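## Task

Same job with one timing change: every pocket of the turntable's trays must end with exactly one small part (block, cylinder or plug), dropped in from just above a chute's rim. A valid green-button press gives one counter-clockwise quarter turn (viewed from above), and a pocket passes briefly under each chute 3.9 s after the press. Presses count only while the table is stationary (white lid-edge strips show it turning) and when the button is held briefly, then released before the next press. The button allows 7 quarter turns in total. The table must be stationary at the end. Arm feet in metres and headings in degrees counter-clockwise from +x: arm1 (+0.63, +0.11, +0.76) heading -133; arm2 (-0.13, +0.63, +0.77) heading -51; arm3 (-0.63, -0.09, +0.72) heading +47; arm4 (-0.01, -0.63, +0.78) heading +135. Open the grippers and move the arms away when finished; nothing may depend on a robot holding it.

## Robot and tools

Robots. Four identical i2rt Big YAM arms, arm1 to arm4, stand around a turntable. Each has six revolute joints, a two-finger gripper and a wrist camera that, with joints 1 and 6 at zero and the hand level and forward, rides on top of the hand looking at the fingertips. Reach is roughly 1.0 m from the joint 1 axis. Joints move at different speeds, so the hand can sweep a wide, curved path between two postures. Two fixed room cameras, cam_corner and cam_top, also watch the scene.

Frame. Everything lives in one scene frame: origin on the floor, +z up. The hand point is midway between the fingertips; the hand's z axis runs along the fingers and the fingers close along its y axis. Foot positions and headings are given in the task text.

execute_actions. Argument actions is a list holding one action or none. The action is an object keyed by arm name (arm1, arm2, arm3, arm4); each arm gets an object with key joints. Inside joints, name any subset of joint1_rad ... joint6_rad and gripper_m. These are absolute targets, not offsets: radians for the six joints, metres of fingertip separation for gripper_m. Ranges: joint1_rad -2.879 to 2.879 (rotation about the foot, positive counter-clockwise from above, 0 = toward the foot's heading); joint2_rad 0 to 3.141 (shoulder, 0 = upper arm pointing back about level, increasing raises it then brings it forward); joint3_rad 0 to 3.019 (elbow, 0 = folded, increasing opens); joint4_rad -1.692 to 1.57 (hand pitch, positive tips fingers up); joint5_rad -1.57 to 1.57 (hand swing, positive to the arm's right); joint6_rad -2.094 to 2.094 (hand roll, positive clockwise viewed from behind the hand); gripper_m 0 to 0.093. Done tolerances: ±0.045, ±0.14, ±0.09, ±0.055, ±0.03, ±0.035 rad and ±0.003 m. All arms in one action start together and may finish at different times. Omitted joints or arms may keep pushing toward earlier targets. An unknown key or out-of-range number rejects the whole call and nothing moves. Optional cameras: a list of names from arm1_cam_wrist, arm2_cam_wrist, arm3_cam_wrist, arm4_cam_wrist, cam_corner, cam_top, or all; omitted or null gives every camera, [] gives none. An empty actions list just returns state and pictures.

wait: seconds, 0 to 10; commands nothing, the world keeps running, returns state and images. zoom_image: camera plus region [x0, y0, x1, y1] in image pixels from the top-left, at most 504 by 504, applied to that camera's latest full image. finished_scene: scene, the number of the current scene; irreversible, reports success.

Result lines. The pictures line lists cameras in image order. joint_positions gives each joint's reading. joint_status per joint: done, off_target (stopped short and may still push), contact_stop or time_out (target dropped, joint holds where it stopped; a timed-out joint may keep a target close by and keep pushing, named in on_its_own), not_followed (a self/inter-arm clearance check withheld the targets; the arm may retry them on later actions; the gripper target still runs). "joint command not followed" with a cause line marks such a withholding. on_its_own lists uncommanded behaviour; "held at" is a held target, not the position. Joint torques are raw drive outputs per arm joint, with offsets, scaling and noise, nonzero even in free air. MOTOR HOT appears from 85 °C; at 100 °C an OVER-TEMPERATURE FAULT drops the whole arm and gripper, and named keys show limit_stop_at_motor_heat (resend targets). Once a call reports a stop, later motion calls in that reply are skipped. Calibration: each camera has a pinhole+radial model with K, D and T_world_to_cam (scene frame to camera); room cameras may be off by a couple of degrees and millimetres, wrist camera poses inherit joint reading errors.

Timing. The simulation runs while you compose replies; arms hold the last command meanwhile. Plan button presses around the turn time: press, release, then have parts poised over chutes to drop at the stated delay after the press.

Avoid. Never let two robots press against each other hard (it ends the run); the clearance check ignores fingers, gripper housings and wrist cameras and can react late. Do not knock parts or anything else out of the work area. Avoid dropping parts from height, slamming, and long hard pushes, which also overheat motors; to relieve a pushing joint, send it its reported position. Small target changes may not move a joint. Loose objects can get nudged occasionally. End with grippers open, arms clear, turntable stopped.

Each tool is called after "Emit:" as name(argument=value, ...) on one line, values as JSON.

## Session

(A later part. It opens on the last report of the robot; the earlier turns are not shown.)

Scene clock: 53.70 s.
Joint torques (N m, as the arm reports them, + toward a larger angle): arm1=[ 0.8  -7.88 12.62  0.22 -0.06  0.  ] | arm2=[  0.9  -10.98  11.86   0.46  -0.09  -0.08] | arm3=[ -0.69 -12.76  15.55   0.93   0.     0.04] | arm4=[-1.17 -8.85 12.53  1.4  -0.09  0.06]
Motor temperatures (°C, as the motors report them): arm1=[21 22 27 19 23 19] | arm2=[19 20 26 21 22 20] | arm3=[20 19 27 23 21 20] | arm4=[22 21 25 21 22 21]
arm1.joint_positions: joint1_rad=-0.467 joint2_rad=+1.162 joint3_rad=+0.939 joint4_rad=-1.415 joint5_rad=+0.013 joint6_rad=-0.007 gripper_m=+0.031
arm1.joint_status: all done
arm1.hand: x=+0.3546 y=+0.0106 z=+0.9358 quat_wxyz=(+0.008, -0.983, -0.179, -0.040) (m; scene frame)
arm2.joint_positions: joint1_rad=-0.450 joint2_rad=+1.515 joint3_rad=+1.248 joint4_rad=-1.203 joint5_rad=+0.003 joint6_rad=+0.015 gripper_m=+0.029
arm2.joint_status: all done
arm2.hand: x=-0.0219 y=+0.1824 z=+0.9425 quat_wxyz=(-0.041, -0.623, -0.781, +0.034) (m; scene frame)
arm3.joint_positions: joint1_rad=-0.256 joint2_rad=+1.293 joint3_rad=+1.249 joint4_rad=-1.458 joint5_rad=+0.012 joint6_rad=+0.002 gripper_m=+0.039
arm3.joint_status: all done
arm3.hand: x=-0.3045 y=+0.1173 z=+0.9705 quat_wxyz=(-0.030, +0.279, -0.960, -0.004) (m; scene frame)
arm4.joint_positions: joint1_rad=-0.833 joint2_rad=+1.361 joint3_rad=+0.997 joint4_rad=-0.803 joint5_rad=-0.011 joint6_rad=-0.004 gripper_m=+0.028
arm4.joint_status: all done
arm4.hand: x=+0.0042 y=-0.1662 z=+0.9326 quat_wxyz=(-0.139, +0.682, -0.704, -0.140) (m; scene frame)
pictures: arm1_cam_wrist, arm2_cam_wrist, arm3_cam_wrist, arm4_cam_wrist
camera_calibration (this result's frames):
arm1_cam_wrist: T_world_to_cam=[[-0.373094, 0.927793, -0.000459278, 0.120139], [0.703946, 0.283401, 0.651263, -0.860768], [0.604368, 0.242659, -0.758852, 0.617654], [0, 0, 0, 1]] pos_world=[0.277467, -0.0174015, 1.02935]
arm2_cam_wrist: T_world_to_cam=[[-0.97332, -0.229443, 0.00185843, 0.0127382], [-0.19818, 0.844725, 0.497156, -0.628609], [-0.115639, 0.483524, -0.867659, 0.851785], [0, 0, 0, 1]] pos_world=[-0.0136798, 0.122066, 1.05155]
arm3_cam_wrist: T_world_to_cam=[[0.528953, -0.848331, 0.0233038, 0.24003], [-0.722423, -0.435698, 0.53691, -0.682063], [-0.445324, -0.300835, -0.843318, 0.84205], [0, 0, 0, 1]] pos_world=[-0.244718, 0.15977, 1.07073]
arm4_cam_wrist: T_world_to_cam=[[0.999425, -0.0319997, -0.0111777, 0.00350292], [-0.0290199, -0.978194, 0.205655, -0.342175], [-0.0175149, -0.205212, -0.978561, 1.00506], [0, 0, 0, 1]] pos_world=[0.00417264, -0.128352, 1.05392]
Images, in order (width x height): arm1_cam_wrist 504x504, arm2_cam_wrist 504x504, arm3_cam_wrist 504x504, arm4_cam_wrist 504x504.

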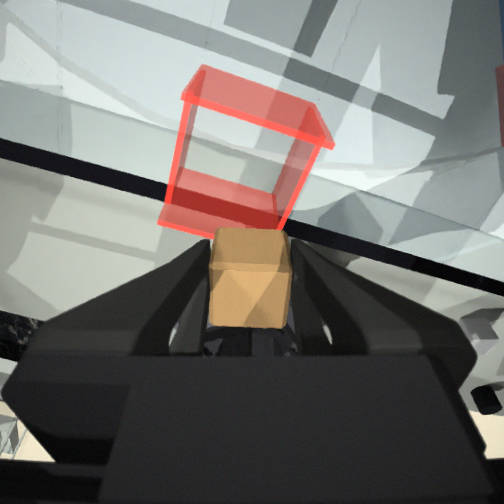

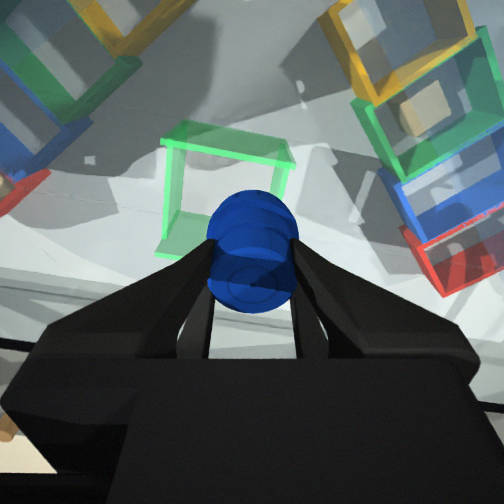

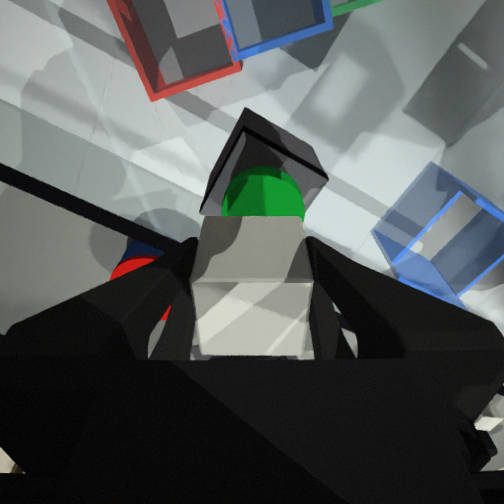

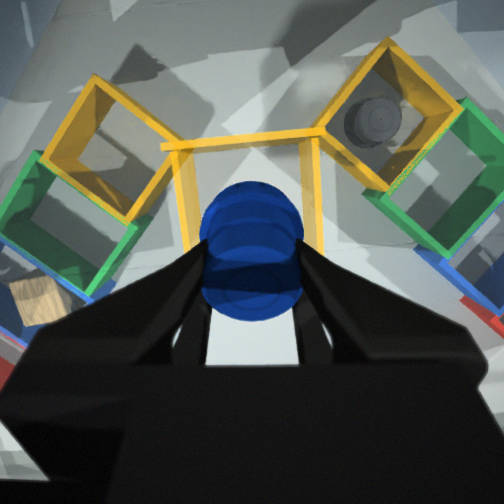

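Emit:
execute_actions(actions=[{"arm1":{"joints":{"joint4_rad":-1.52}},"arm2":{"joints":{"joint1_rad":-0.41,"joint4_rad":-1.25}},"arm3":{"joints":{"joint3_rad":1.11,"joint4_rad":-1.38}}}], cameras=[])

Emit:
execute_actions(actions=[{"arm3":{"joints":{"joint1_rad":-0.66,"joint3_rad":1.27,"joint4_rad":-1.54}}}], cameras=[])

Emit:
execute_actions(actions=[{"arm3":{"joints":{"joint2_rad":1.27,"joint3_rad":1.16}}}], cameras=["arm3_cam_wrist","cam_top"])

Scene clock: 55.57 s.
Joint torques (N m, as the arm reports them, + toward a larger angle): arm1=[ 1.21 -7.64 12.48 -0.44 -0.08  0.02] | arm2=[  0.65 -11.21  11.82   0.    -0.09  -0.07] | arm3=[-0.72 -9.57  7.04  0.74 -0.03  0.05] | arm4=[-1.14 -8.77 12.55  1.27 -0.07  0.07]
Motor temperatures (°C, as the motors report them): arm1=[21 22 27 19 23 19] | arm2=[19 20 26 21 22 20] | arm3=[20 19 27 23 21 20] | arm4=[22 21 25 21 22 21]
arm1.joint_positions: joint1_rad=-0.467 joint2_rad=+1.162 joint3_rad=+0.939 joint4_rad=-1.510 joint5_rad=+0.013 joint6_rad=-0.007 gripper_m=+0.031
arm1.joint_status: all done
arm1.hand: x=+0.3763 y=+0.0187 z=+0.9388 quat_wxyz=(+0.016, -0.980, -0.179, -0.086) (m; scene frame)
arm2.joint_positions: joint1_rad=-0.418 joint2_rad=+1.515 joint3_rad=+1.248 joint4_rad=-1.242 joint5_rad=+0.003 joint6_rad=+0.015 gripper_m=+0.029
arm2.joint_status: all done
arm2.hand: x=-0.0103 y=+0.1951 z=+0.9417 quat_wxyz=(-0.027, -0.611, -0.791, +0.021) (m; scene frame)
arm3.joint_positions: joint1_rad=-0.256 joint2_rad=+1.264 joint3_rad=+1.152 joint4_rad=-1.383 joint5_rad=+0.013 joint6_rad=+0.002 gripper_m=+0.039
arm3.joint_status: all done
arm3.hand: x=-0.3141 y=+0.1112 z=+0.9433 quat_wxyz=(-0.033, +0.279, -0.960, -0.005) (m; scene frame)
arm4.joint_positions: joint1_rad=-0.833 joint2_rad=+1.361 joint3_rad=+0.997 joint4_rad=-0.803 joint5_rad=-0.011 joint6_rad=-0.004 gripper_m=+0.028
arm4.joint_status: not commanded
arm4.hand: x=+0.0042 y=-0.1662 z=+0.9326 quat_wxyz=(-0.139, +0.682, -0.704, -0.140) (m; scene frame)
pictures: none
No camera images: the call's "cameras" was empty. Leave "cameras" out to get every camera's image.

Scene clock: 56.63 s.
Joint torques (N m, as the arm reports them, + toward a larger angle): arm1=[ 0.84 -7.52 12.5  -0.49 -0.09  0.01] | arm2=[  0.69 -11.15  11.78  -0.02  -0.09  -0.08] | arm3=[  0.11 -10.24  14.69  -0.13   0.     0.04] | arm4=[-0.82 -8.35 12.46  1.44 -0.08  0.07]
Motor temperatures (°C, as the motors report them): arm1=[21 23 27 19 23 19] | arm2=[19 20 26 21 22 20] | arm3=[20 19 27 23 21 20] | arm4=[22 21 25 21 22 21]
arm1.joint_positions: joint1_rad=-0.467 joint2_rad=+1.162 joint3_rad=+0.939 joint4_rad=-1.510 joint5_rad=+0.013 joint6_rad=-0.007 gripper_m=+0.031
arm1.joint_status: not commanded
arm1.hand: x=+0.3763 y=+0.0187 z=+0.9388 quat_wxyz=(+0.016, -0.980, -0.179, -0.086) (m; scene frame)
arm2.joint_positions: joint1_rad=-0.418 joint2_rad=+1.515 joint3_rad=+1.248 joint4_rad=-1.242 joint5_rad=+0.003 joint6_rad=+0.015 gripper_m=+0.029
arm2.joint_status: not commanded
arm2.hand: x=-0.0103 y=+0.1951 z=+0.9417 quat_wxyz=(-0.027, -0.611, -0.791, +0.021) (m; scene frame)
arm3.joint_positions: joint1_rad=-0.662 joint2_rad=+1.271 joint3_rad=+1.226 joint4_rad=-1.525 joint5_rad=+0.012 joint6_rad=+0.002 gripper_m=+0.039
arm3.joint_status: all done
arm3.hand: x=-0.2753 y=-0.0308 z=+0.9683 quat_wxyz=(+0.005, +0.080, -0.997, +0.007) (m; scene frame)
arm4.joint_positions: joint1_rad=-0.833 joint2_rad=+1.361 joint3_rad=+0.997 joint4_rad=-0.803 joint5_rad=-0.011 joint6_rad=-0.004 gripper_m=+0.028
arm4.joint_status: not commanded
arm4.hand: x=+0.0042 y=-0.1662 z=+0.9326 quat_wxyz=(-0.139, +0.682, -0.704, -0.140) (m; scene frame)
pictures: none
No camera images: the call's "cameras" was empty. Leave "cameras" out to get every camera's image.

Scene clock: 57.43 s.
Joint torques (N m, as the arm reports them, + toward a larger angle): arm1=[ 0.93 -7.62 12.48 -0.4  -0.09  0.02] | arm2=[  0.72 -11.15  11.81  -0.02  -0.09  -0.07] | arm3=[ -0.03 -11.73  10.76  -0.15  -0.01   0.05] | arm4=[-1.08 -8.19 12.59  1.36 -0.07  0.04]
Motor temperatures (°C, as the motors report them): arm1=[21 23 27 19 23 19] | arm2=[19 20 26 21 22 20] | arm3=[20 19 27 23 21 20] | arm4=[22 21 25 21 22 21]
arm1.joint_positions: joint1_rad=-0.467 joint2_rad=+1.162 joint3_rad=+0.939 joint4_rad=-1.510 joint5_rad=+0.013 joint6_rad=-0.007 gripper_m=+0.031
arm1.joint_status: not commanded
arm1.hand: x=+0.3763 y=+0.0187 z=+0.9388 quat_wxyz=(+0.016, -0.980, -0.179, -0.086) (m; scene frame)
arm2.joint_positions: joint1_rad=-0.418 joint2_rad=+1.515 joint3_rad=+1.248 joint4_rad=-1.242 joint5_rad=+0.003 joint6_rad=+0.015 gripper_m=+0.029
arm2.joint_status: not commanded
arm2.hand: x=-0.0103 y=+0.1951 z=+0.9417 quat_wxyz=(-0.027, -0.611, -0.791, +0.021) (m; scene frame)
arm3.joint_positions: joint1_rad=-0.662 joint2_rad=+1.271 joint3_rad=+1.157 joint4_rad=-1.528 joint5_rad=+0.012 joint6_rad=+0.002 gripper_m=+0.039
arm3.joint_status: all done
arm3.hand: x=-0.2948 y=-0.0340 z=+0.9432 quat_wxyz=(+0.040, +0.080, -0.996, +0.010) (m; scene frame)
arm4.joint_positions: joint1_rad=-0.833 joint2_rad=+1.361 joint3_rad=+0.997 joint4_rad=-0.803 joint5_rad=-0.011 joint6_rad=-0.004 gripper_m=+0.028
arm4.joint_status: not commanded
arm4.hand: x=+0.0042 y=-0.1662 z=+0.9326 quat_wxyz=(-0.139, +0.682, -0.704, -0.140) (m; scene frame)
pictures: arm3_cam_wrist, cam_top
camera_calibration (this result's frames):
arm3_cam_wrist: T_world_to_cam=[[0.154838, -0.987528, 0.0285085, -0.0127797], [-0.754088, -0.0994952, 0.649193, -0.830162], [-0.63826, -0.122018, -0.760089, 0.648562], [0, 0, 0, 1]] pos_world=[-0.210086, -0.0160812, 1.03226]
Images, in order (width x height): arm3_cam_wrist 504x504, cam_top 504x504.

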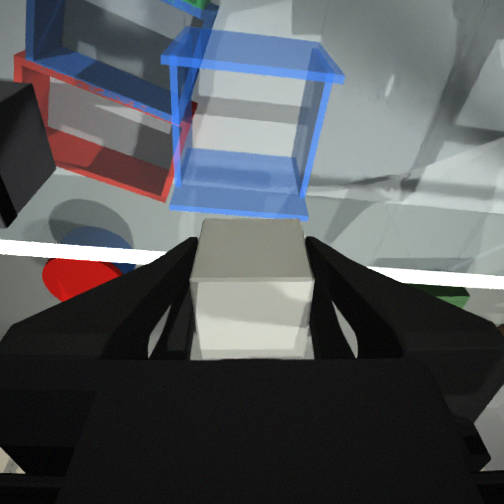

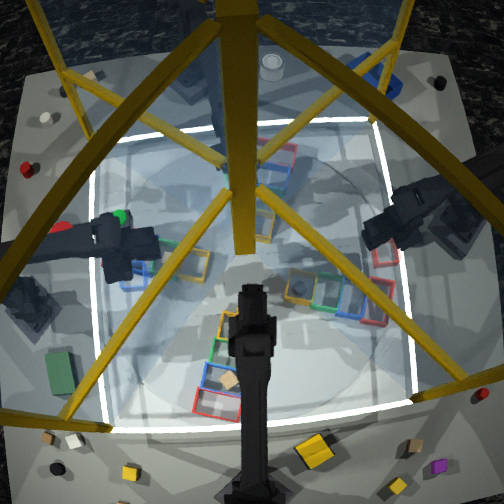

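Wrong direction; fix fast.

Emit:
execute_actions(actions=[{"arm1":{"joints":{"joint4_rad":-1.36}},"arm2":{"joints":{"joint4_rad":-1.19}},"arm3":{"joints":{"joint4_rad":-1.4}}}], cameras=[])

Emit:
execute_actions(actions=[{"arm1":{"joints":{"gripper_m":0.093}},"arm2":{"joints":{"gripper_m":0.093}},"arm3":{"joints":{"gripper_m":0.093}},"arm4":{"joints":{"gripper_m":0.093}}}], cameras=[])

Emit:
execute_actions(actions=[{"arm1":{"joints":{"joint2_rad":0.7,"joint3_rad":0.8,"joint4_rad":-1.5}},"arm2":{"joints":{"joint2_rad":0.7,"joint3_rad":0.8,"joint4_rad":-1.5}},"arm3":{"joints":{"joint2_rad":0.7,"joint3_rad":0.8,"joint4_rad":-1.5}},"arm4":{"joints":{"joint2_rad":0.7,"joint3_rad":0.8,"joint4_rad":-1.5}}}], cameras=["cam_top"])

Scene clock: 60.70 s.
Joint torques (N m, as the arm reports them, + toward a larger angle): arm1=[ 0.79 -8.02 12.73  0.43 -0.07  0.02] | arm2=[  0.69 -11.12  11.89   0.83  -0.09  -0.08] | arm3=[  0.01 -11.94  11.01   1.17   0.     0.05] | arm4=[-0.63 -8.65 12.49  1.49 -0.1   0.07]
Motor temperatures (°C, as the motors report them): arm1=[21 23 28 19 23 19] | arm2=[19 21 26 21 22 20] | arm3=[20 19 27 23 21 20] | arm4=[22 21 25 21 22 21]
arm1.joint_positions: joint1_rad=-0.467 joint2_rad=+1.162 joint3_rad=+0.939 joint4_rad=-1.371 joint5_rad=+0.013 joint6_rad=-0.007 gripper_m=+0.031
arm1.joint_status: all done
arm1.hand: x=+0.3445 y=+0.0069 z=+0.9352 quat_wxyz=(+0.004, -0.984, -0.179, -0.018) (m; scene frame)
arm2.joint_positions: joint1_rad=-0.418 joint2_rad=+1.515 joint3_rad=+1.248 joint4_rad=-1.202 joint5_rad=+0.003 joint6_rad=+0.015 gripper_m=+0.029
arm2.joint_status: all done
arm2.hand: x=-0.0077 y=+0.1857 z=+0.9425 quat_wxyz=(-0.043, -0.610, -0.790, +0.033) (m; scene frame)
arm3.joint_positions: joint1_rad=-0.662 joint2_rad=+1.271 joint3_rad=+1.157 joint4_rad=-1.415 joint5_rad=+0.012 joint6_rad=+0.002 gripper_m=+0.039
arm3.joint_status: all done
arm3.hand: x=-0.2675 y=-0.0295 z=+0.9425 quat_wxyz=(-0.017, +0.080, -0.997, +0.005) (m; scene frame)
arm4.joint_positions: joint1_rad=-0.833 joint2_rad=+1.361 joint3_rad=+0.997 joint4_rad=-0.803 joint5_rad=-0.011 joint6_rad=-0.004 gripper_m=+0.028
arm4.joint_status: not commanded
arm4.hand: x=+0.0042 y=-0.1662 z=+0.9326 quat_wxyz=(-0.139, +0.682, -0.704, -0.140) (m; scene frame)
pictures: none
No camera images: the call's "cameras" was empty. Leave "cameras" out to get every camera's image.

Scene clock: 61.40 s.
Joint torques (N m, as the arm reports them, + toward a larger angle): arm1=[ 0.74 -8.16 12.69  0.47 -0.07  0.02] | arm2=[  0.71 -11.23  11.87   0.83  -0.09  -0.07] | arm3=[  0.1  -11.88  11.02   1.18  -0.01   0.05] | arm4=[-1.18 -8.42 12.5   1.43 -0.11  0.08]
Motor temperatures (°C, as the motors report them): arm1=[21 23 28 19 23 19] | arm2=[19 21 26 21 22 20] | arm3=[20 19 27 23 21 20] | arm4=[22 21 25 21 22 21]
arm1.joint_positions: joint1_rad=-0.467 joint2_rad=+1.162 joint3_rad=+0.939 joint4_rad=-1.371 joint5_rad=+0.013 joint6_rad=-0.007 gripper_m=+0.093
arm1.joint_status: all done
arm1.hand: x=+0.3445 y=+0.0069 z=+0.9352 quat_wxyz=(+0.004, -0.984, -0.179, -0.018) (m; scene frame)
arm2.joint_positions: joint1_rad=-0.418 joint2_rad=+1.515 joint3_rad=+1.248 joint4_rad=-1.202 joint5_rad=+0.003 joint6_rad=+0.015 gripper_m=+0.093
arm2.joint_status: all done
arm2.hand: x=-0.0077 y=+0.1857 z=+0.9425 quat_wxyz=(-0.043, -0.610, -0.790, +0.033) (m; scene frame)
arm3.joint_positions: joint1_rad=-0.662 joint2_rad=+1.271 joint3_rad=+1.157 joint4_rad=-1.415 joint5_rad=+0.012 joint6_rad=+0.002 gripper_m=+0.093
arm3.joint_status: all done
arm3.hand: x=-0.2675 y=-0.0295 z=+0.9425 quat_wxyz=(-0.017, +0.080, -0.997, +0.005) (m; scene frame)
arm4.joint_positions: joint1_rad=-0.833 joint2_rad=+1.361 joint3_rad=+0.997 joint4_rad=-0.803 joint5_rad=-0.011 joint6_rad=-0.004 gripper_m=+0.093
arm4.joint_status: all done
arm4.hand: x=+0.0042 y=-0.1662 z=+0.9326 quat_wxyz=(-0.139, +0.682, -0.704, -0.140) (m; scene frame)
pictures: none
No camera images: the call's "cameras" was empty. Leave "cameras" out to get every camera's image.

Scene clock: 62.80 s.
Joint torques (N m, as the arm reports them, + toward a larger angle): arm1=[ 0.67  1.24 10.98  0.24 -0.07  0.03] | arm2=[ 0.72  1.38  9.04  0.36 -0.09 -0.08] | arm3=[ 0.03 -1.78 10.36  0.42 -0.01  0.05] | arm4=[-1.17  1.04 11.    0.11 -0.08  0.08]
Motor temperatures (°C, as the motors report them): arm1=[21 23 28 19 23 19] | arm2=[19 20 26 21 22 20] | arm3=[20 19 27 23 21 20] | arm4=[22 21 25 21 22 21]
arm1.joint_positions: joint1_rad=-0.467 joint2_rad=+0.693 joint3_rad=+0.793 joint4_rad=-1.494 joint5_rad=+0.013 joint6_rad=-0.007 gripper_m=+0.093
arm1.joint_status: all done
arm1.hand: x=+0.4406 y=+0.0428 z=+0.9827 quat_wxyz=(-0.013, -0.981, -0.177, +0.081) (m; scene frame)
arm2.joint_positions: joint1_rad=-0.418 joint2_rad=+0.696 joint3_rad=+0.800 joint4_rad=-1.496 joint5_rad=+0.003 joint6_rad=+0.015 gripper_m=+0.093
arm2.joint_status: all done
arm2.hand: x=-0.0783 y=+0.4401 z=+0.9969 quat_wxyz=(-0.073, -0.609, -0.788, +0.056) (m; scene frame)
arm3.joint_positions: joint1_rad=-0.662 joint2_rad=+0.695 joint3_rad=+0.809 joint4_rad=-1.489 joint5_rad=+0.012 joint6_rad=+0.002 gripper_m=+0.093
arm3.joint_status: all done
arm3.hand: x=-0.4284 y=-0.0559 z=+0.9482 quat_wxyz=(-0.093, +0.079, -0.993, -0.001) (m; scene frame)
arm4.joint_positions: joint1_rad=-0.833 joint2_rad=+0.697 joint3_rad=+0.802 joint4_rad=-1.491 joint5_rad=-0.011 joint6_rad=-0.004 gripper_m=+0.093
arm4.joint_status: all done
arm4.hand: x=-0.0060 y=-0.4284 z=+1.0056 quat_wxyz=(-0.060, +0.692, -0.716, -0.065) (m; scene frame)
pictures: cam_top
Images, in order (width x height): cam_top 504x504.

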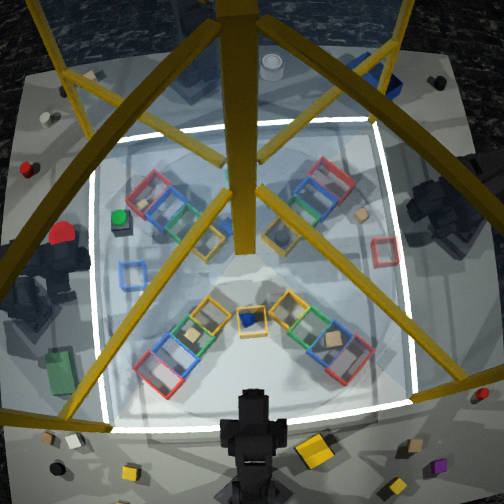

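Emit:
execute_actions(actions=[{"arm1":{"joints":{"joint1_rad":0.81}},"arm2":{"joints":{"joint1_rad":1.07}},"arm3":{"joints":{"joint1_rad":0.89}},"arm4":{"joints":{"joint1_rad":-2.405}}}], cameras=[])

Emit:
execute_actions(actions=[{"arm1":{"joints":{"joint2_rad":1.86,"joint3_rad":1.39,"joint4_rad":-1.08}},"arm2":{"joints":{"joint2_rad":1.585,"joint3_rad":0.96,"joint4_rad":-0.925}},"arm3":{"joints":{"joint2_rad":1.665,"joint3_rad":1.23,"joint4_rad":-1.105}},"arm4":{"joints":{"joint2_rad":1.635,"joint3_rad":0.99,"joint4_rad":-0.915}}}])

Scene clock: 66.40 s.
Joint torques (N m, as the arm reports them, + toward a larger angle): arm1=[ 1.2   1.01 11.2   0.24 -0.09  0.03] | arm2=[ 0.79  1.25  9.02  0.35 -0.09 -0.08] | arm3=[ 0.72 -1.58 10.39  0.44  0.02  0.05] | arm4=[-1.51  0.62 10.88  0.21 -0.08  0.06]
Motor temperatures (°C, as the motors report them): arm1=[21 22 27 19 23 19] | arm2=[19 20 26 21 22 20] | arm3=[20 19 26 23 21 20] | arm4=[22 21 25 21 22 21]
arm1.joint_positions: joint1_rad=+0.807 joint2_rad=+0.693 joint3_rad=+0.793 joint4_rad=-1.494 joint5_rad=+0.013 joint6_rad=-0.007 gripper_m=+0.093
arm1.joint_status: all done
arm1.hand: x=+0.6348 y=-0.0885 z=+0.9865 quat_wxyz=(-0.067, -0.683, -0.725, +0.062) (m; scene frame)
arm2.joint_positions: joint1_rad=+1.060 joint2_rad=+0.696 joint3_rad=+0.800 joint4_rad=-1.496 joint5_rad=+0.003 joint6_rad=+0.015 gripper_m=+0.093
arm2.joint_status: all done
arm2.hand: x=+0.0649 y=+0.6655 z=+0.9959 quat_wxyz=(-0.090, +0.081, -0.993, -0.004) (m; scene frame)
arm3.joint_positions: joint1_rad=+0.881 joint2_rad=+0.695 joint3_rad=+0.809 joint4_rad=-1.489 joint5_rad=+0.011 joint6_rad=+0.002 gripper_m=+0.093
arm3.joint_status: all done
arm3.hand: x=-0.6524 y=+0.1142 z=+0.9501 quat_wxyz=(-0.064, +0.748, -0.656, -0.073) (m; scene frame)
arm4.joint_positions: joint1_rad=-2.402 joint2_rad=+0.697 joint3_rad=+0.802 joint4_rad=-1.491 joint5_rad=-0.011 joint6_rad=-0.004 gripper_m=+0.093
arm4.joint_status: all done
arm4.hand: x=+0.1876 y=-0.6345 z=+1.0070 quat_wxyz=(-0.092, -0.016, -0.996, +0.000) (m; scene frame)
pictures: none
No camera images: the call's "cameras" was empty. Leave "cameras" out to get every camera's image.

Scene clock: 68.07 s.
Joint torques (N m, as the arm reports them, + toward a larger angle): arm1=[  1.36 -20.65  11.76   0.15  -0.08   0.04] | arm2=[ 0.79 -9.54  8.73  0.56 -0.09 -0.08] | arm3=[  0.79 -18.36  10.73   0.84   0.02   0.04] | arm4=[-0.94 -9.03  9.81  0.5  -0.12  0.06]
Motor temperatures (°C, as the motors report them): arm1=[21 23 28 19 23 19] | arm2=[19 20 26 21 22 20] | arm3=[20 19 26 23 21 20] | arm4=[22 21 25 21 22 21]
arm1.joint_positions: joint1_rad=+0.807 joint2_rad=+1.881 joint3_rad=+1.360 joint4_rad=-1.081 joint5_rad=+0.013 joint6_rad=-0.007 gripper_m=+0.093
arm1.joint_status: all done
arm1.hand: x=+0.6563 y=-0.4179 z=+0.8025 quat_wxyz=(+0.008, -0.684, -0.729, -0.009) (m; scene frame)
arm2.joint_positions: joint1_rad=+1.060 joint2_rad=+1.588 joint3_rad=+0.937 joint4_rad=-0.935 joint5_rad=+0.003 joint6_rad=+0.015 gripper_m=+0.093
arm2.joint_status: all done
arm2.hand: x=+0.2605 y=+0.6994 z=+0.8040 quat_wxyz=(+0.006, +0.082, -0.997, +0.006) (m; scene frame)
arm3.joint_positions: joint1_rad=+0.881 joint2_rad=+1.668 joint3_rad=+1.218 joint4_rad=-1.113 joint5_rad=+0.011 joint6_rad=+0.002 gripper_m=+0.093
arm3.joint_status: all done
arm3.hand: x=-0.6901 y=+0.3820 z=+0.8115 quat_wxyz=(-0.003, +0.752, -0.659, -0.003) (m; scene frame)
arm4.joint_positions: joint1_rad=-2.402 joint2_rad=+1.622 joint3_rad=+0.974 joint4_rad=-0.925 joint5_rad=-0.011 joint6_rad=-0.004 gripper_m=+0.093
arm4.joint_status: all done
arm4.hand: x=+0.4006 y=-0.6438 z=+0.8121 quat_wxyz=(+0.001, -0.017, -1.000, -0.002) (m; scene frame)
pictures: arm1_cam_wrist, arm2_cam_wrist, arm3_cam_wrist, arm4_cam_wrist, cam_corner, cam_top
camera_calibration (this result's frames):
arm1_cam_wrist: T_world_to_cam=[[-0.996368, -0.0850639, -0.00386383, 0.618715], [-0.069939, 0.791638, 0.606975, -0.109045], [-0.0485729, 0.60504, -0.794712, 1.04687], [0, 0, 0, 1]] pos_world=[0.659691, -0.494444, 0.900538]
arm2_cam_wrist: T_world_to_cam=[[0.17015, -0.985364, 0.0103215, 0.63057], [-0.791146, -0.130354, 0.597575, -0.184832], [-0.587483, -0.109843, -0.801747, 0.999194], [0, 0, 0, 1]] pos_world=[0.333488, 0.707002, 0.905043]
arm3_cam_wrist: T_world_to_cam=[[0.992016, 0.124998, 0.0167242, 0.625337], [0.0922274, -0.809519, 0.579804, -0.0897672], [0.0860127, -0.573633, -0.814584, 1.06348], [0, 0, 0, 1]] pos_world=[-0.703539, 0.459214, 0.907884]
arm4_cam_wrist: T_world_to_cam=[[-0.0355184, -0.999352, -0.00586732, -0.621853], [-0.822138, 0.0258811, 0.5687, -0.103728], [-0.568179, 0.0250231, -0.822524, 1.03819], [0, 0, 0, 1]] pos_world=[0.482511, -0.644744, 0.909276]
Images, in order (width x height): arm1_cam_wrist 504x504, arm2_cam_wrist 504x504, arm3_cam_wrist 504x504, arm4_cam_wrist 504x504, cam_corner 504x504, cam_top 504x504.

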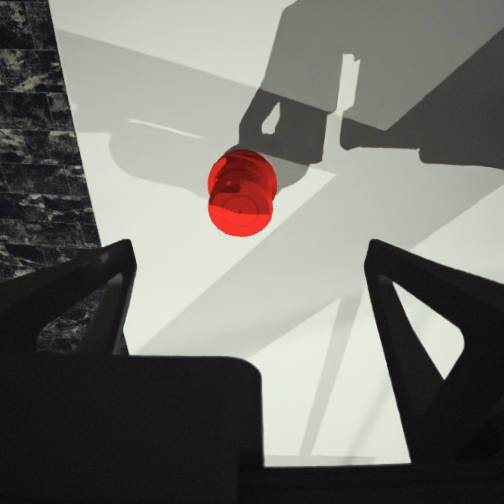

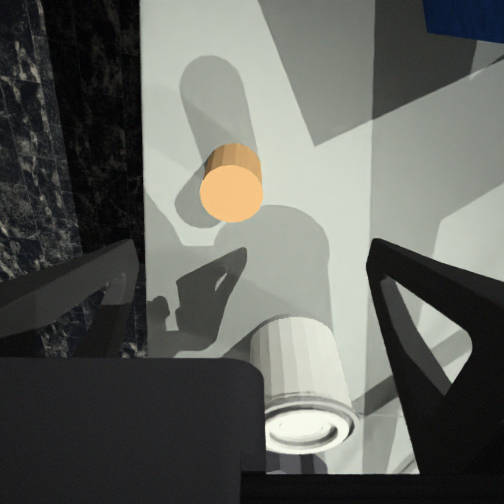

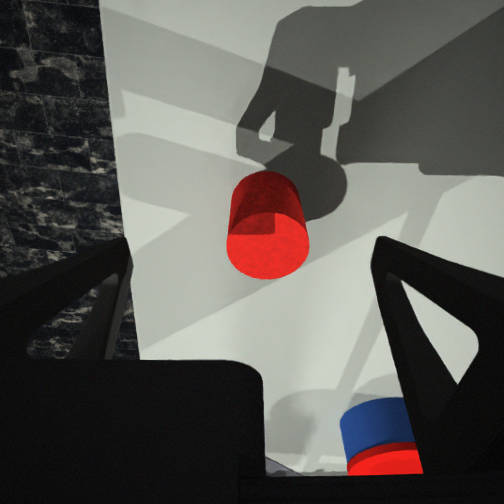

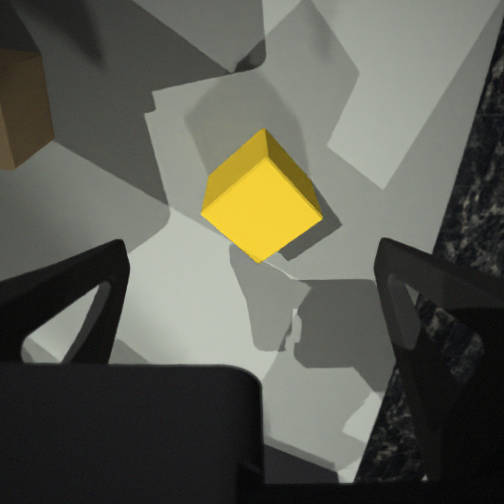

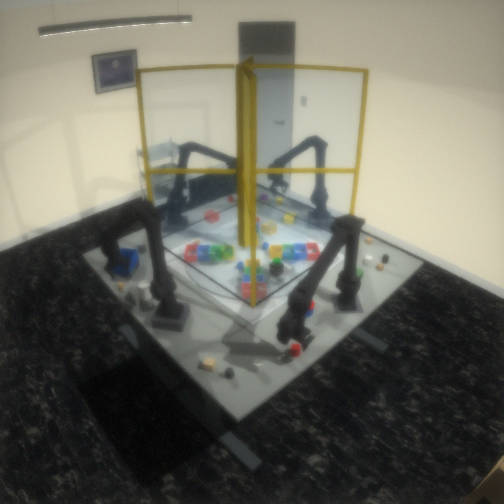

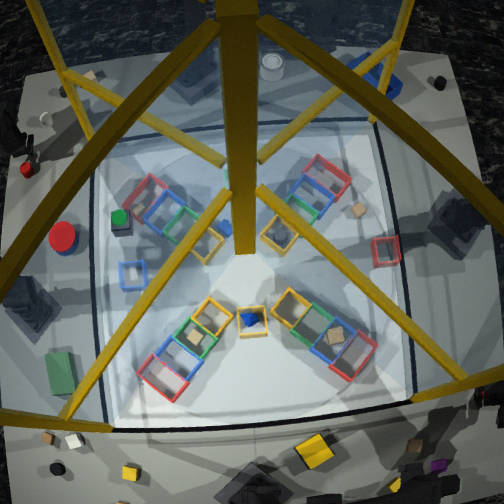

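Emit:
execute_actions(actions=[{"arm4":{"joints":{"joint6_rad":0.75}}}], cameras=[])

Emit:
execute_actions(actions=[{"arm1":{"joints":{"joint1_rad":0.82,"joint2_rad":1.91,"joint3_rad":1.28,"joint4_rad":-0.94}},"arm2":{"joints":{"joint1_rad":1.10,"joint2_rad":1.69,"joint3_rad":0.89,"joint4_rad":-0.77}},"arm3":{"joints":{"joint1_rad":0.85,"joint2_rad":1.70,"joint3_rad":1.085,"joint4_rad":-0.955}},"arm4":{"joints":{"joint1_rad":-2.42,"joint2_rad":1.73,"joint3_rad":0.91,"joint4_rad":-0.75}}}], cameras=[])

Emit:
execute_actions(actions=[{"arm1":{"joints":{"gripper_m":0.01}},"arm2":{"joints":{"gripper_m":0.01}},"arm3":{"joints":{"gripper_m":0.01}},"arm4":{"joints":{"gripper_m":0.01}}}], cameras=[])

Emit:
execute_actions(actions=[{"arm1":{"joints":{"joint2_rad":1.4}},"arm2":{"joints":{"joint2_rad":1.2}},"arm3":{"joints":{"joint2_rad":1.3}},"arm4":{"joints":{"joint2_rad":1.3}}}], cameras=[])

Emit:
execute_actions(actions=[{"arm1":{"joints":{"joint2_rad":0.7,"joint3_rad":0.8,"joint4_rad":-1.5}},"arm2":{"joints":{"joint2_rad":0.7,"joint3_rad":0.8,"joint4_rad":-1.5}},"arm3":{"joints":{"joint2_rad":0.7,"joint3_rad":0.8,"joint4_rad":-1.5}},"arm4":{"joints":{"joint2_rad":0.7,"joint3_rad":0.8,"joint4_rad":-1.5,"joint6_rad":0}}}], cameras=[])

Emit:
execute_actions(actions=[{"arm1":{"joints":{"joint1_rad":-0.47}},"arm2":{"joints":{"joint1_rad":-0.44}},"arm3":{"joints":{"joint1_rad":-0.265}},"arm4":{"joints":{"joint1_rad":-0.83}}}], cameras=[])

Emit:
execute_actions(actions=[{"arm1":{"joints":{"joint2_rad":1.15,"joint3_rad":0.97,"joint4_rad":-1.38}},"arm2":{"joints":{"joint2_rad":1.5,"joint3_rad":1.29,"joint4_rad":-1.2}},"arm3":{"joints":{"joint2_rad":1.29,"joint3_rad":1.3,"joint4_rad":-1.45}},"arm4":{"joints":{"joint2_rad":1.36,"joint3_rad":1.02,"joint4_rad":-0.79}}}], cameras=["arm1_cam_wrist","arm2_cam_wrist","arm3_cam_wrist","arm4_cam_wrist"])

Scene clock: 73.23 s.
Joint torques (N m, as the arm reports them, + toward a larger angle): arm1=[  1.49 -20.27  11.65   0.12  -0.05   0.02] | arm2=[ 0.78 -9.54  8.82  0.54 -0.09 -0.07] | arm3=[  0.78 -18.38  10.72   0.81   0.01   0.05] | arm4=[-1.52 -8.97  9.67  0.39 -0.04  0.21]
Motor temperatures (°C, as the motors report them): arm1=[21 23 28 19 23 19] | arm2=[19 20 26 21 22 20] | arm3=[20 19 26 23 21 20] | arm4=[22 21 25 21 22 21]
arm1.joint_positions: joint1_rad=+0.807 joint2_rad=+1.881 joint3_rad=+1.360 joint4_rad=-1.081 joint5_rad=+0.013 joint6_rad=-0.007 gripper_m=+0.093
arm1.joint_status: not commanded
arm1.hand: x=+0.6563 y=-0.4179 z=+0.8025 quat_wxyz=(+0.008, -0.684, -0.729, -0.009) (m; scene frame)
arm2.joint_positions: joint1_rad=+1.060 joint2_rad=+1.588 joint3_rad=+0.937 joint4_rad=-0.935 joint5_rad=+0.003 joint6_rad=+0.015 gripper_m=+0.093
arm2.joint_status: not commanded
arm2.hand: x=+0.2605 y=+0.6994 z=+0.8040 quat_wxyz=(+0.006, +0.082, -0.997, +0.006) (m; scene frame)
arm3.joint_positions: joint1_rad=+0.881 joint2_rad=+1.668 joint3_rad=+1.218 joint4_rad=-1.113 joint5_rad=+0.011 joint6_rad=+0.002 gripper_m=+0.093
arm3.joint_status: not commanded
arm3.hand: x=-0.6901 y=+0.3820 z=+0.8115 quat_wxyz=(-0.003, +0.752, -0.659, -0.003) (m; scene frame)
arm4.joint_positions: joint1_rad=-2.402 joint2_rad=+1.622 joint3_rad=+0.974 joint4_rad=-0.925 joint5_rad=-0.011 joint6_rad=+0.739 gripper_m=+0.093
arm4.joint_status: all done
arm4.hand: x=+0.4006 y=-0.6438 z=+0.8121 quat_wxyz=(+0.001, -0.378, -0.926, -0.001) (m; scene frame)
pictures: none
No camera images: the call's "cameras" was empty. Leave "cameras" out to get every camera's image.

Scene clock: 74.23 s.
Joint torques (N m, as the arm reports them, + toward a larger angle): arm1=[  1.79 -19.     8.82   0.52  -0.08   0.02] | arm2=[  0.69 -11.44   6.84   0.53  -0.09  -0.07] | arm3=[ -0.66 -15.52   9.02   1.11   0.01   0.05] | arm4=[ -1.46 -10.04   7.34   0.44  -0.06   0.18]
Motor temperatures (°C, as the motors report them): arm1=[21 23 28 19 23 19] | arm2=[19 20 26 21 22 20] | arm3=[20 19 26 23 21 20] | arm4=[22 21 25 21 22 21]
arm1.joint_positions: joint1_rad=+0.813 joint2_rad=+1.911 joint3_rad=+1.275 joint4_rad=-0.951 joint5_rad=+0.013 joint6_rad=-0.007 gripper_m=+0.093
arm1.joint_status: all done
arm1.hand: x=+0.6593 y=-0.4074 z=+0.7599 quat_wxyz=(+0.003, -0.682, -0.731, -0.004) (m; scene frame)
arm2.joint_positions: joint1_rad=+1.091 joint2_rad=+1.701 joint3_rad=+0.881 joint4_rad=-0.780 joint5_rad=+0.003 joint6_rad=+0.015 gripper_m=+0.093
arm2.joint_status: all done
arm2.hand: x=+0.2537 y=+0.7103 z=+0.7452 quat_wxyz=(+0.013, +0.097, -0.995, +0.006) (m; scene frame)
arm3.joint_positions: joint1_rad=+0.859 joint2_rad=+1.680 joint3_rad=+1.083 joint4_rad=-0.970 joint5_rad=+0.011 joint6_rad=+0.002 gripper_m=+0.093
arm3.joint_status: all done
arm3.hand: x=-0.6777 y=+0.3587 z=+0.7613 quat_wxyz=(-0.002, +0.745, -0.667, -0.001) (m; scene frame)
arm4.joint_positions: joint1_rad=-2.415 joint2_rad=+1.725 joint3_rad=+0.908 joint4_rad=-0.759 joint5_rad=-0.011 joint6_rad=+0.740 gripper_m=+0.093
arm4.joint_status: all done
arm4.hand: x=+0.3944 y=-0.6493 z=+0.7531 quat_wxyz=(+0.003, -0.385, -0.923, -0.001) (m; scene frame)
pictures: none
No camera images: the call's "cameras" was empty. Leave "cameras" out to get every camera's image.

Scene clock: 74.93 s.
Joint torques (N m, as the arm reports them, + toward a larger angle): arm1=[  2.06 -18.1    8.58   0.59  -0.06   0.03] | arm2=[  0.71 -10.6    6.81   0.53  -0.09  -0.07] | arm3=[ -0.68 -15.61   9.03   1.12   0.01   0.05] | arm4=[ -1.72 -10.11   7.36   0.4   -0.06   0.16]
Motor temperatures (°C, as the motors report them): arm1=[21 23 27 19 23 19] | arm2=[19 20 25 21 22 20] | arm3=[20 19 26 23 21 20] | arm4=[22 21 25 21 22 21]
arm1.joint_positions: joint1_rad=+0.813 joint2_rad=+1.911 joint3_rad=+1.275 joint4_rad=-0.951 joint5_rad=+0.013 joint6_rad=-0.007 gripper_m=+0.025
arm1.joint_status: gripper_m off_target (ended at +0.025, target +0.010)
arm1.hand: x=+0.6595 y=-0.4073 z=+0.7599 quat_wxyz=(+0.003, -0.682, -0.731, -0.004) (m; scene frame)
arm2.joint_positions: joint1_rad=+1.091 joint2_rad=+1.701 joint3_rad=+0.881 joint4_rad=-0.780 joint5_rad=+0.003 joint6_rad=+0.015 gripper_m=+0.031
arm2.joint_status: gripper_m off_target (ended at +0.031, target +0.010)
arm2.hand: x=+0.2537 y=+0.7103 z=+0.7452 quat_wxyz=(+0.013, +0.097, -0.995, +0.006) (m; scene frame)
arm3.joint_positions: joint1_rad=+0.859 joint2_rad=+1.680 joint3_rad=+1.083 joint4_rad=-0.970 joint5_rad=+0.012 joint6_rad=+0.002 gripper_m=+0.038
arm3.joint_status: gripper_m off_target (ended at +0.038, target +0.010)
arm3.hand: x=-0.6776 y=+0.3587 z=+0.7613 quat_wxyz=(-0.002, +0.745, -0.667, -0.001) (m; scene frame)
arm4.joint_positions: joint1_rad=-2.415 joint2_rad=+1.725 joint3_rad=+0.908 joint4_rad=-0.759 joint5_rad=-0.010 joint6_rad=+0.740 gripper_m=+0.039
arm4.joint_status: gripper_m off_target (ended at +0.039, target +0.010)
arm4.hand: x=+0.3944 y=-0.6494 z=+0.7531 quat_wxyz=(+0.003, -0.385, -0.923, -0.001) (m; scene frame)
pictures: none
No camera images: the call's "cameras" was empty. Leave "cameras" out to get every camera's image.

Scene clock: 76.37 s.
Joint torques (N m, as the arm reports them, + toward a larger angle): arm1=[  1.78 -12.62  12.38   1.18  -0.06   0.03] | arm2=[ 0.69 -5.26  9.85  1.35 -0.09 -0.08] | arm3=[ -0.65 -10.79  11.72   1.79   0.01   0.04] | arm4=[-1.54 -6.   10.61  1.3  -0.07  0.15]
Motor temperatures (°C, as the motors report them): arm1=[21 23 27 19 23 19] | arm2=[19 20 25 21 22 20] | arm3=[20 19 26 23 21 20] | arm4=[22 21 25 21 22 21]
arm1.joint_positions: joint1_rad=+0.813 joint2_rad=+1.401 joint3_rad=+1.265 joint4_rad=-0.950 joint5_rad=+0.013 joint6_rad=-0.007 gripper_m=+0.025
arm1.joint_status: all done
arm1.hand: x=+0.6556 y=-0.4083 z=+1.0138 quat_wxyz=(-0.178, -0.664, -0.707, +0.166) (m; scene frame)
arm2.joint_positions: joint1_rad=+1.091 joint2_rad=+1.192 joint3_rad=+0.881 joint4_rad=-0.780 joint5_rad=+0.003 joint6_rad=+0.015 gripper_m=+0.031
arm2.joint_status: all done
arm2.hand: x=+0.2828 y=+0.7178 z=+0.9455 quat_wxyz=(-0.237, +0.095, -0.967, -0.022) (m; scene frame)
arm3.joint_positions: joint1_rad=+0.859 joint2_rad=+1.281 joint3_rad=+1.081 joint4_rad=-0.969 joint5_rad=+0.012 joint6_rad=+0.002 gripper_m=+0.038
arm3.joint_status: all done
arm3.hand: x=-0.6761 y=+0.3607 z=+0.9330 quat_wxyz=(-0.133, +0.729, -0.655, -0.148) (m; scene frame)
arm4.joint_positions: joint1_rad=-2.415 joint2_rad=+1.285 joint3_rad=+0.908 joint4_rad=-0.758 joint5_rad=-0.010 joint6_rad=+0.740 gripper_m=+0.039
arm4.joint_status: all done
arm4.hand: x=+0.4263 y=-0.6497 z=+0.9327 quat_wxyz=(-0.203, -0.374, -0.902, -0.074) (m; scene frame)
pictures: none
No camera images: the call's "cameras" was empty. Leave "cameras" out to get every camera's image.

Scene clock: 78.07 s.
Joint torques (N m, as the arm reports them, + toward a larger angle): arm1=[ 1.5   0.21 10.61  0.23 -0.07  0.02] | arm2=[ 0.74  1.62 10.29  0.21 -0.09 -0.07] | arm3=[-0.82 -1.33 10.77  0.25  0.01  0.04] | arm4=[-1.44  1.01 11.65  0.17 -0.12 -0.07]
Motor temperatures (°C, as the motors report them): arm1=[21 23 27 19 23 19] | arm2=[19 20 25 21 22 20] | arm3=[20 19 26 23 21 20] | arm4=[22 21 25 21 22 21]
arm1.joint_positions: joint1_rad=+0.813 joint2_rad=+0.699 joint3_rad=+0.799 joint4_rad=-1.493 joint5_rad=+0.013 joint6_rad=-0.007 gripper_m=+0.025
arm1.joint_status: all done
arm1.hand: x=+0.6361 y=-0.0904 z=+0.9880 quat_wxyz=(-0.067, -0.680, -0.727, +0.062) (m; scene frame)
arm2.joint_positions: joint1_rad=+1.091 joint2_rad=+0.693 joint3_rad=+0.783 joint4_rad=-1.492 joint5_rad=+0.003 joint6_rad=+0.015 gripper_m=+0.031
arm2.joint_status: all done
arm2.hand: x=+0.0612 y=+0.6710 z=+0.9897 quat_wxyz=(-0.085, +0.097, -0.992, -0.005) (m; scene frame)
arm3.joint_positions: joint1_rad=+0.859 joint2_rad=+0.693 joint3_rad=+0.804 joint4_rad=-1.485 joint5_rad=+0.012 joint6_rad=+0.002 gripper_m=+0.038
arm3.joint_status: all done
arm3.hand: x=-0.6480 y=+0.1146 z=+0.9487 quat_wxyz=(-0.066, +0.741, -0.664, -0.073) (m; scene frame)
arm4.joint_positions: joint1_rad=-2.415 joint2_rad=+0.699 joint3_rad=+0.792 joint4_rad=-1.491 joint5_rad=-0.010 joint6_rad=+0.011 gripper_m=+0.039
arm4.joint_status: all done
arm4.hand: x=+0.1855 y=-0.6371 z=+1.0027 quat_wxyz=(-0.086, -0.030, -0.996, +0.000) (m; scene frame)
pictures: none
No camera images: the call's "cameras" was empty. Leave "cameras" out to get every camera's image.

Scene clock: 79.87 s.
Joint torques (N m, as the arm reports them, + toward a larger angle): arm1=[ 0.8   0.24 10.52  0.15 -0.07  0.02] | arm2=[-0.62  1.46 10.28  0.19 -0.13 -0.08] | arm3=[-0.83 -1.41 10.76  0.23  0.    0.04] | arm4=[-0.81  0.45 11.6   0.17 -0.08 -0.03]
Motor temperatures (°C, as the motors report them): arm1=[21 23 27 19 23 19] | arm2=[19 20 26 21 22 20] | arm3=[20 19 26 23 21 20] | arm4=[22 21 25 21 22 21]
arm1.joint_positions: joint1_rad=-0.467 joint2_rad=+0.699 joint3_rad=+0.799 joint4_rad=-1.493 joint5_rad=+0.013 joint6_rad=-0.007 gripper_m=+0.025
arm1.joint_status: all done
arm1.hand: x=+0.4387 y=+0.0422 z=+0.9841 quat_wxyz=(-0.013, -0.981, -0.177, +0.081) (m; scene frame)
arm2.joint_positions: joint1_rad=-0.430 joint2_rad=+0.695 joint3_rad=+0.783 joint4_rad=-1.492 joint5_rad=+0.004 joint6_rad=+0.015 gripper_m=+0.031
arm2.joint_status: all done
arm2.hand: x=-0.0814 y=+0.4418 z=+0.9904 quat_wxyz=(-0.068, -0.614, -0.785, +0.054) (m; scene frame)
arm3.joint_positions: joint1_rad=-0.256 joint2_rad=+0.693 joint3_rad=+0.804 joint4_rad=-1.485 joint5_rad=+0.012 joint6_rad=+0.002 gripper_m=+0.038
arm3.joint_status: all done
arm3.hand: x=-0.4566 y=+0.0204 z=+0.9470 quat_wxyz=(-0.091, +0.277, -0.956, -0.023) (m; scene frame)
arm4.joint_positions: joint1_rad=-0.832 joint2_rad=+0.699 joint3_rad=+0.792 joint4_rad=-1.491 joint5_rad=-0.011 joint6_rad=+0.009 gripper_m=+0.039
arm4.joint_status: all done
arm4.hand: x=-0.0061 y=-0.4304 z=+1.0012 quat_wxyz=(-0.056, +0.688, -0.721, -0.061) (m; scene frame)
pictures: none
No camera images: the call's "cameras" was empty. Leave "cameras" out to get every camera's image.

Scene clock: 81.43 s.
Joint torques (N m, as the arm reports them, + toward a larger angle): arm1=[ 0.94 -7.76 13.03  0.22 -0.07  0.02] | arm2=[ -0.49 -10.91  11.79   0.53  -0.13  -0.08] | arm3=[ -0.76 -12.15  15.22   0.97   0.     0.04] | arm4=[-0.96 -8.35 12.69  1.56 -0.1  -0.08]
Motor temperatures (°C, as the motors report them): arm1=[21 23 28 19 23 19] | arm2=[19 20 26 21 22 20] | arm3=[20 19 26 23 21 20] | arm4=[22 21 25 21 22 21]
arm1.joint_positions: joint1_rad=-0.467 joint2_rad=+1.162 joint3_rad=+0.936 joint4_rad=-1.385 joint5_rad=+0.013 joint6_rad=-0.007 gripper_m=+0.025
arm1.joint_status: all done
arm1.hand: x=+0.3486 y=+0.0085 z=+0.9343 quat_wxyz=(+0.006, -0.984, -0.179, -0.026) (m; scene frame)
arm2.joint_positions: joint1_rad=-0.430 joint2_rad=+1.514 joint3_rad=+1.249 joint4_rad=-1.203 joint5_rad=+0.004 joint6_rad=+0.015 gripper_m=+0.031
arm2.joint_status: all done
arm2.hand: x=-0.0131 y=+0.1841 z=+0.9436 quat_wxyz=(-0.043, -0.615, -0.787, +0.034) (m; scene frame)
arm3.joint_positions: joint1_rad=-0.256 joint2_rad=+1.289 joint3_rad=+1.253 joint4_rad=-1.458 joint5_rad=+0.012 joint6_rad=+0.002 gripper_m=+0.038
arm3.joint_status: all done
arm3.hand: x=-0.3040 y=+0.1177 z=+0.9735 quat_wxyz=(-0.033, +0.279, -0.960, -0.006) (m; scene frame)
arm4.joint_positions: joint1_rad=-0.832 joint2_rad=+1.356 joint3_rad=+0.996 joint4_rad=-0.804 joint5_rad=-0.010 joint6_rad=+0.009 gripper_m=+0.039
arm4.joint_status: all done
arm4.hand: x=+0.0041 y=-0.1669 z=+0.9343 quat_wxyz=(-0.139, +0.677, -0.708, -0.142) (m; scene frame)
pictures: arm1_cam_wrist, arm2_cam_wrist, arm3_cam_wrist, arm4_cam_wrist
camera_calibration (this result's frames):
arm1_cam_wrist: T_world_to_cam=[[-0.372471, 0.928044, 0.000352558, 0.118876], [0.720653, 0.288995, 0.630191, -0.841169], [0.584743, 0.234982, -0.77644, 0.644004], [0, 0, 0, 1]] pos_world=[0.273892, -0.0185573, 1.03009]
arm2_cam_wrist: T_world_to_cam=[[-0.968599, -0.248615, 0.00272665, 0.0245434], [-0.21474, 0.842049, 0.494813, -0.626389], [-0.125314, 0.478689, -0.868995, 0.854962], [0, 0, 0, 1]] pos_world=[-0.00359948, 0.124291, 1.05284]
arm3_cam_wrist: T_world_to_cam=[[0.528806, -0.848435, 0.0228406, 0.240438], [-0.725747, -0.438058, 0.530468, -0.677683], [-0.440062, -0.297091, -0.847397, 0.850044], [0, 0, 0, 1]] pos_world=[-0.2449, 0.159672, 1.07432]
arm4_cam_wrist: T_world_to_cam=[[0.998938, -0.0433188, -0.015705, 0.0059808], [-0.0392418, -0.978438, 0.202777, -0.340465], [-0.0241505, -0.201945, -0.979099, 1.00769], [0, 0, 0, 1]] pos_world=[0.0050014, -0.129365, 1.05577]
Images, in order (width x height): arm1_cam_wrist 504x504, arm2_cam_wrist 504x504, arm3_cam_wrist 504x504, arm4_cam_wrist 504x504.

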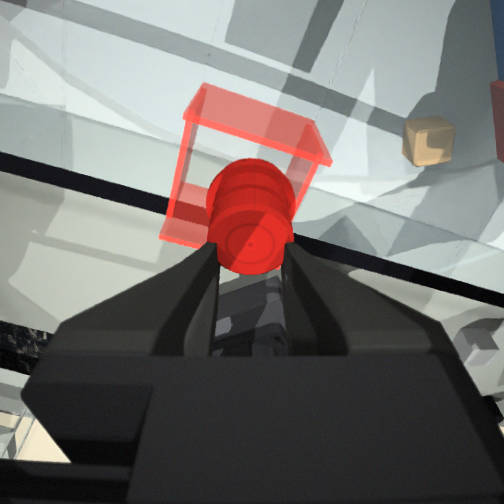

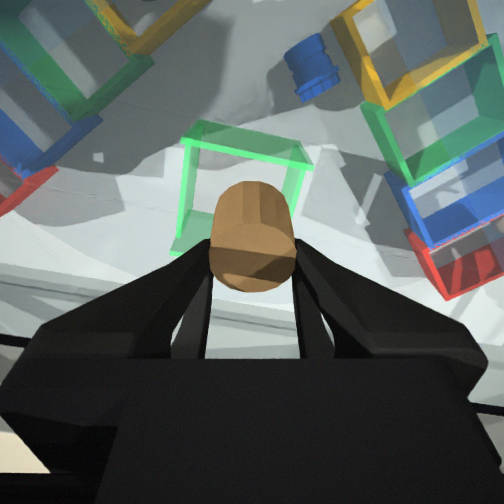

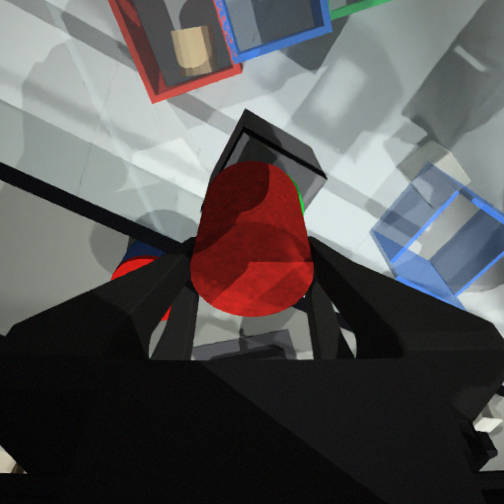

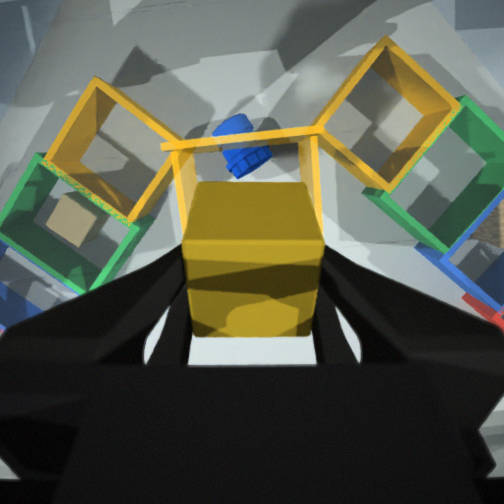

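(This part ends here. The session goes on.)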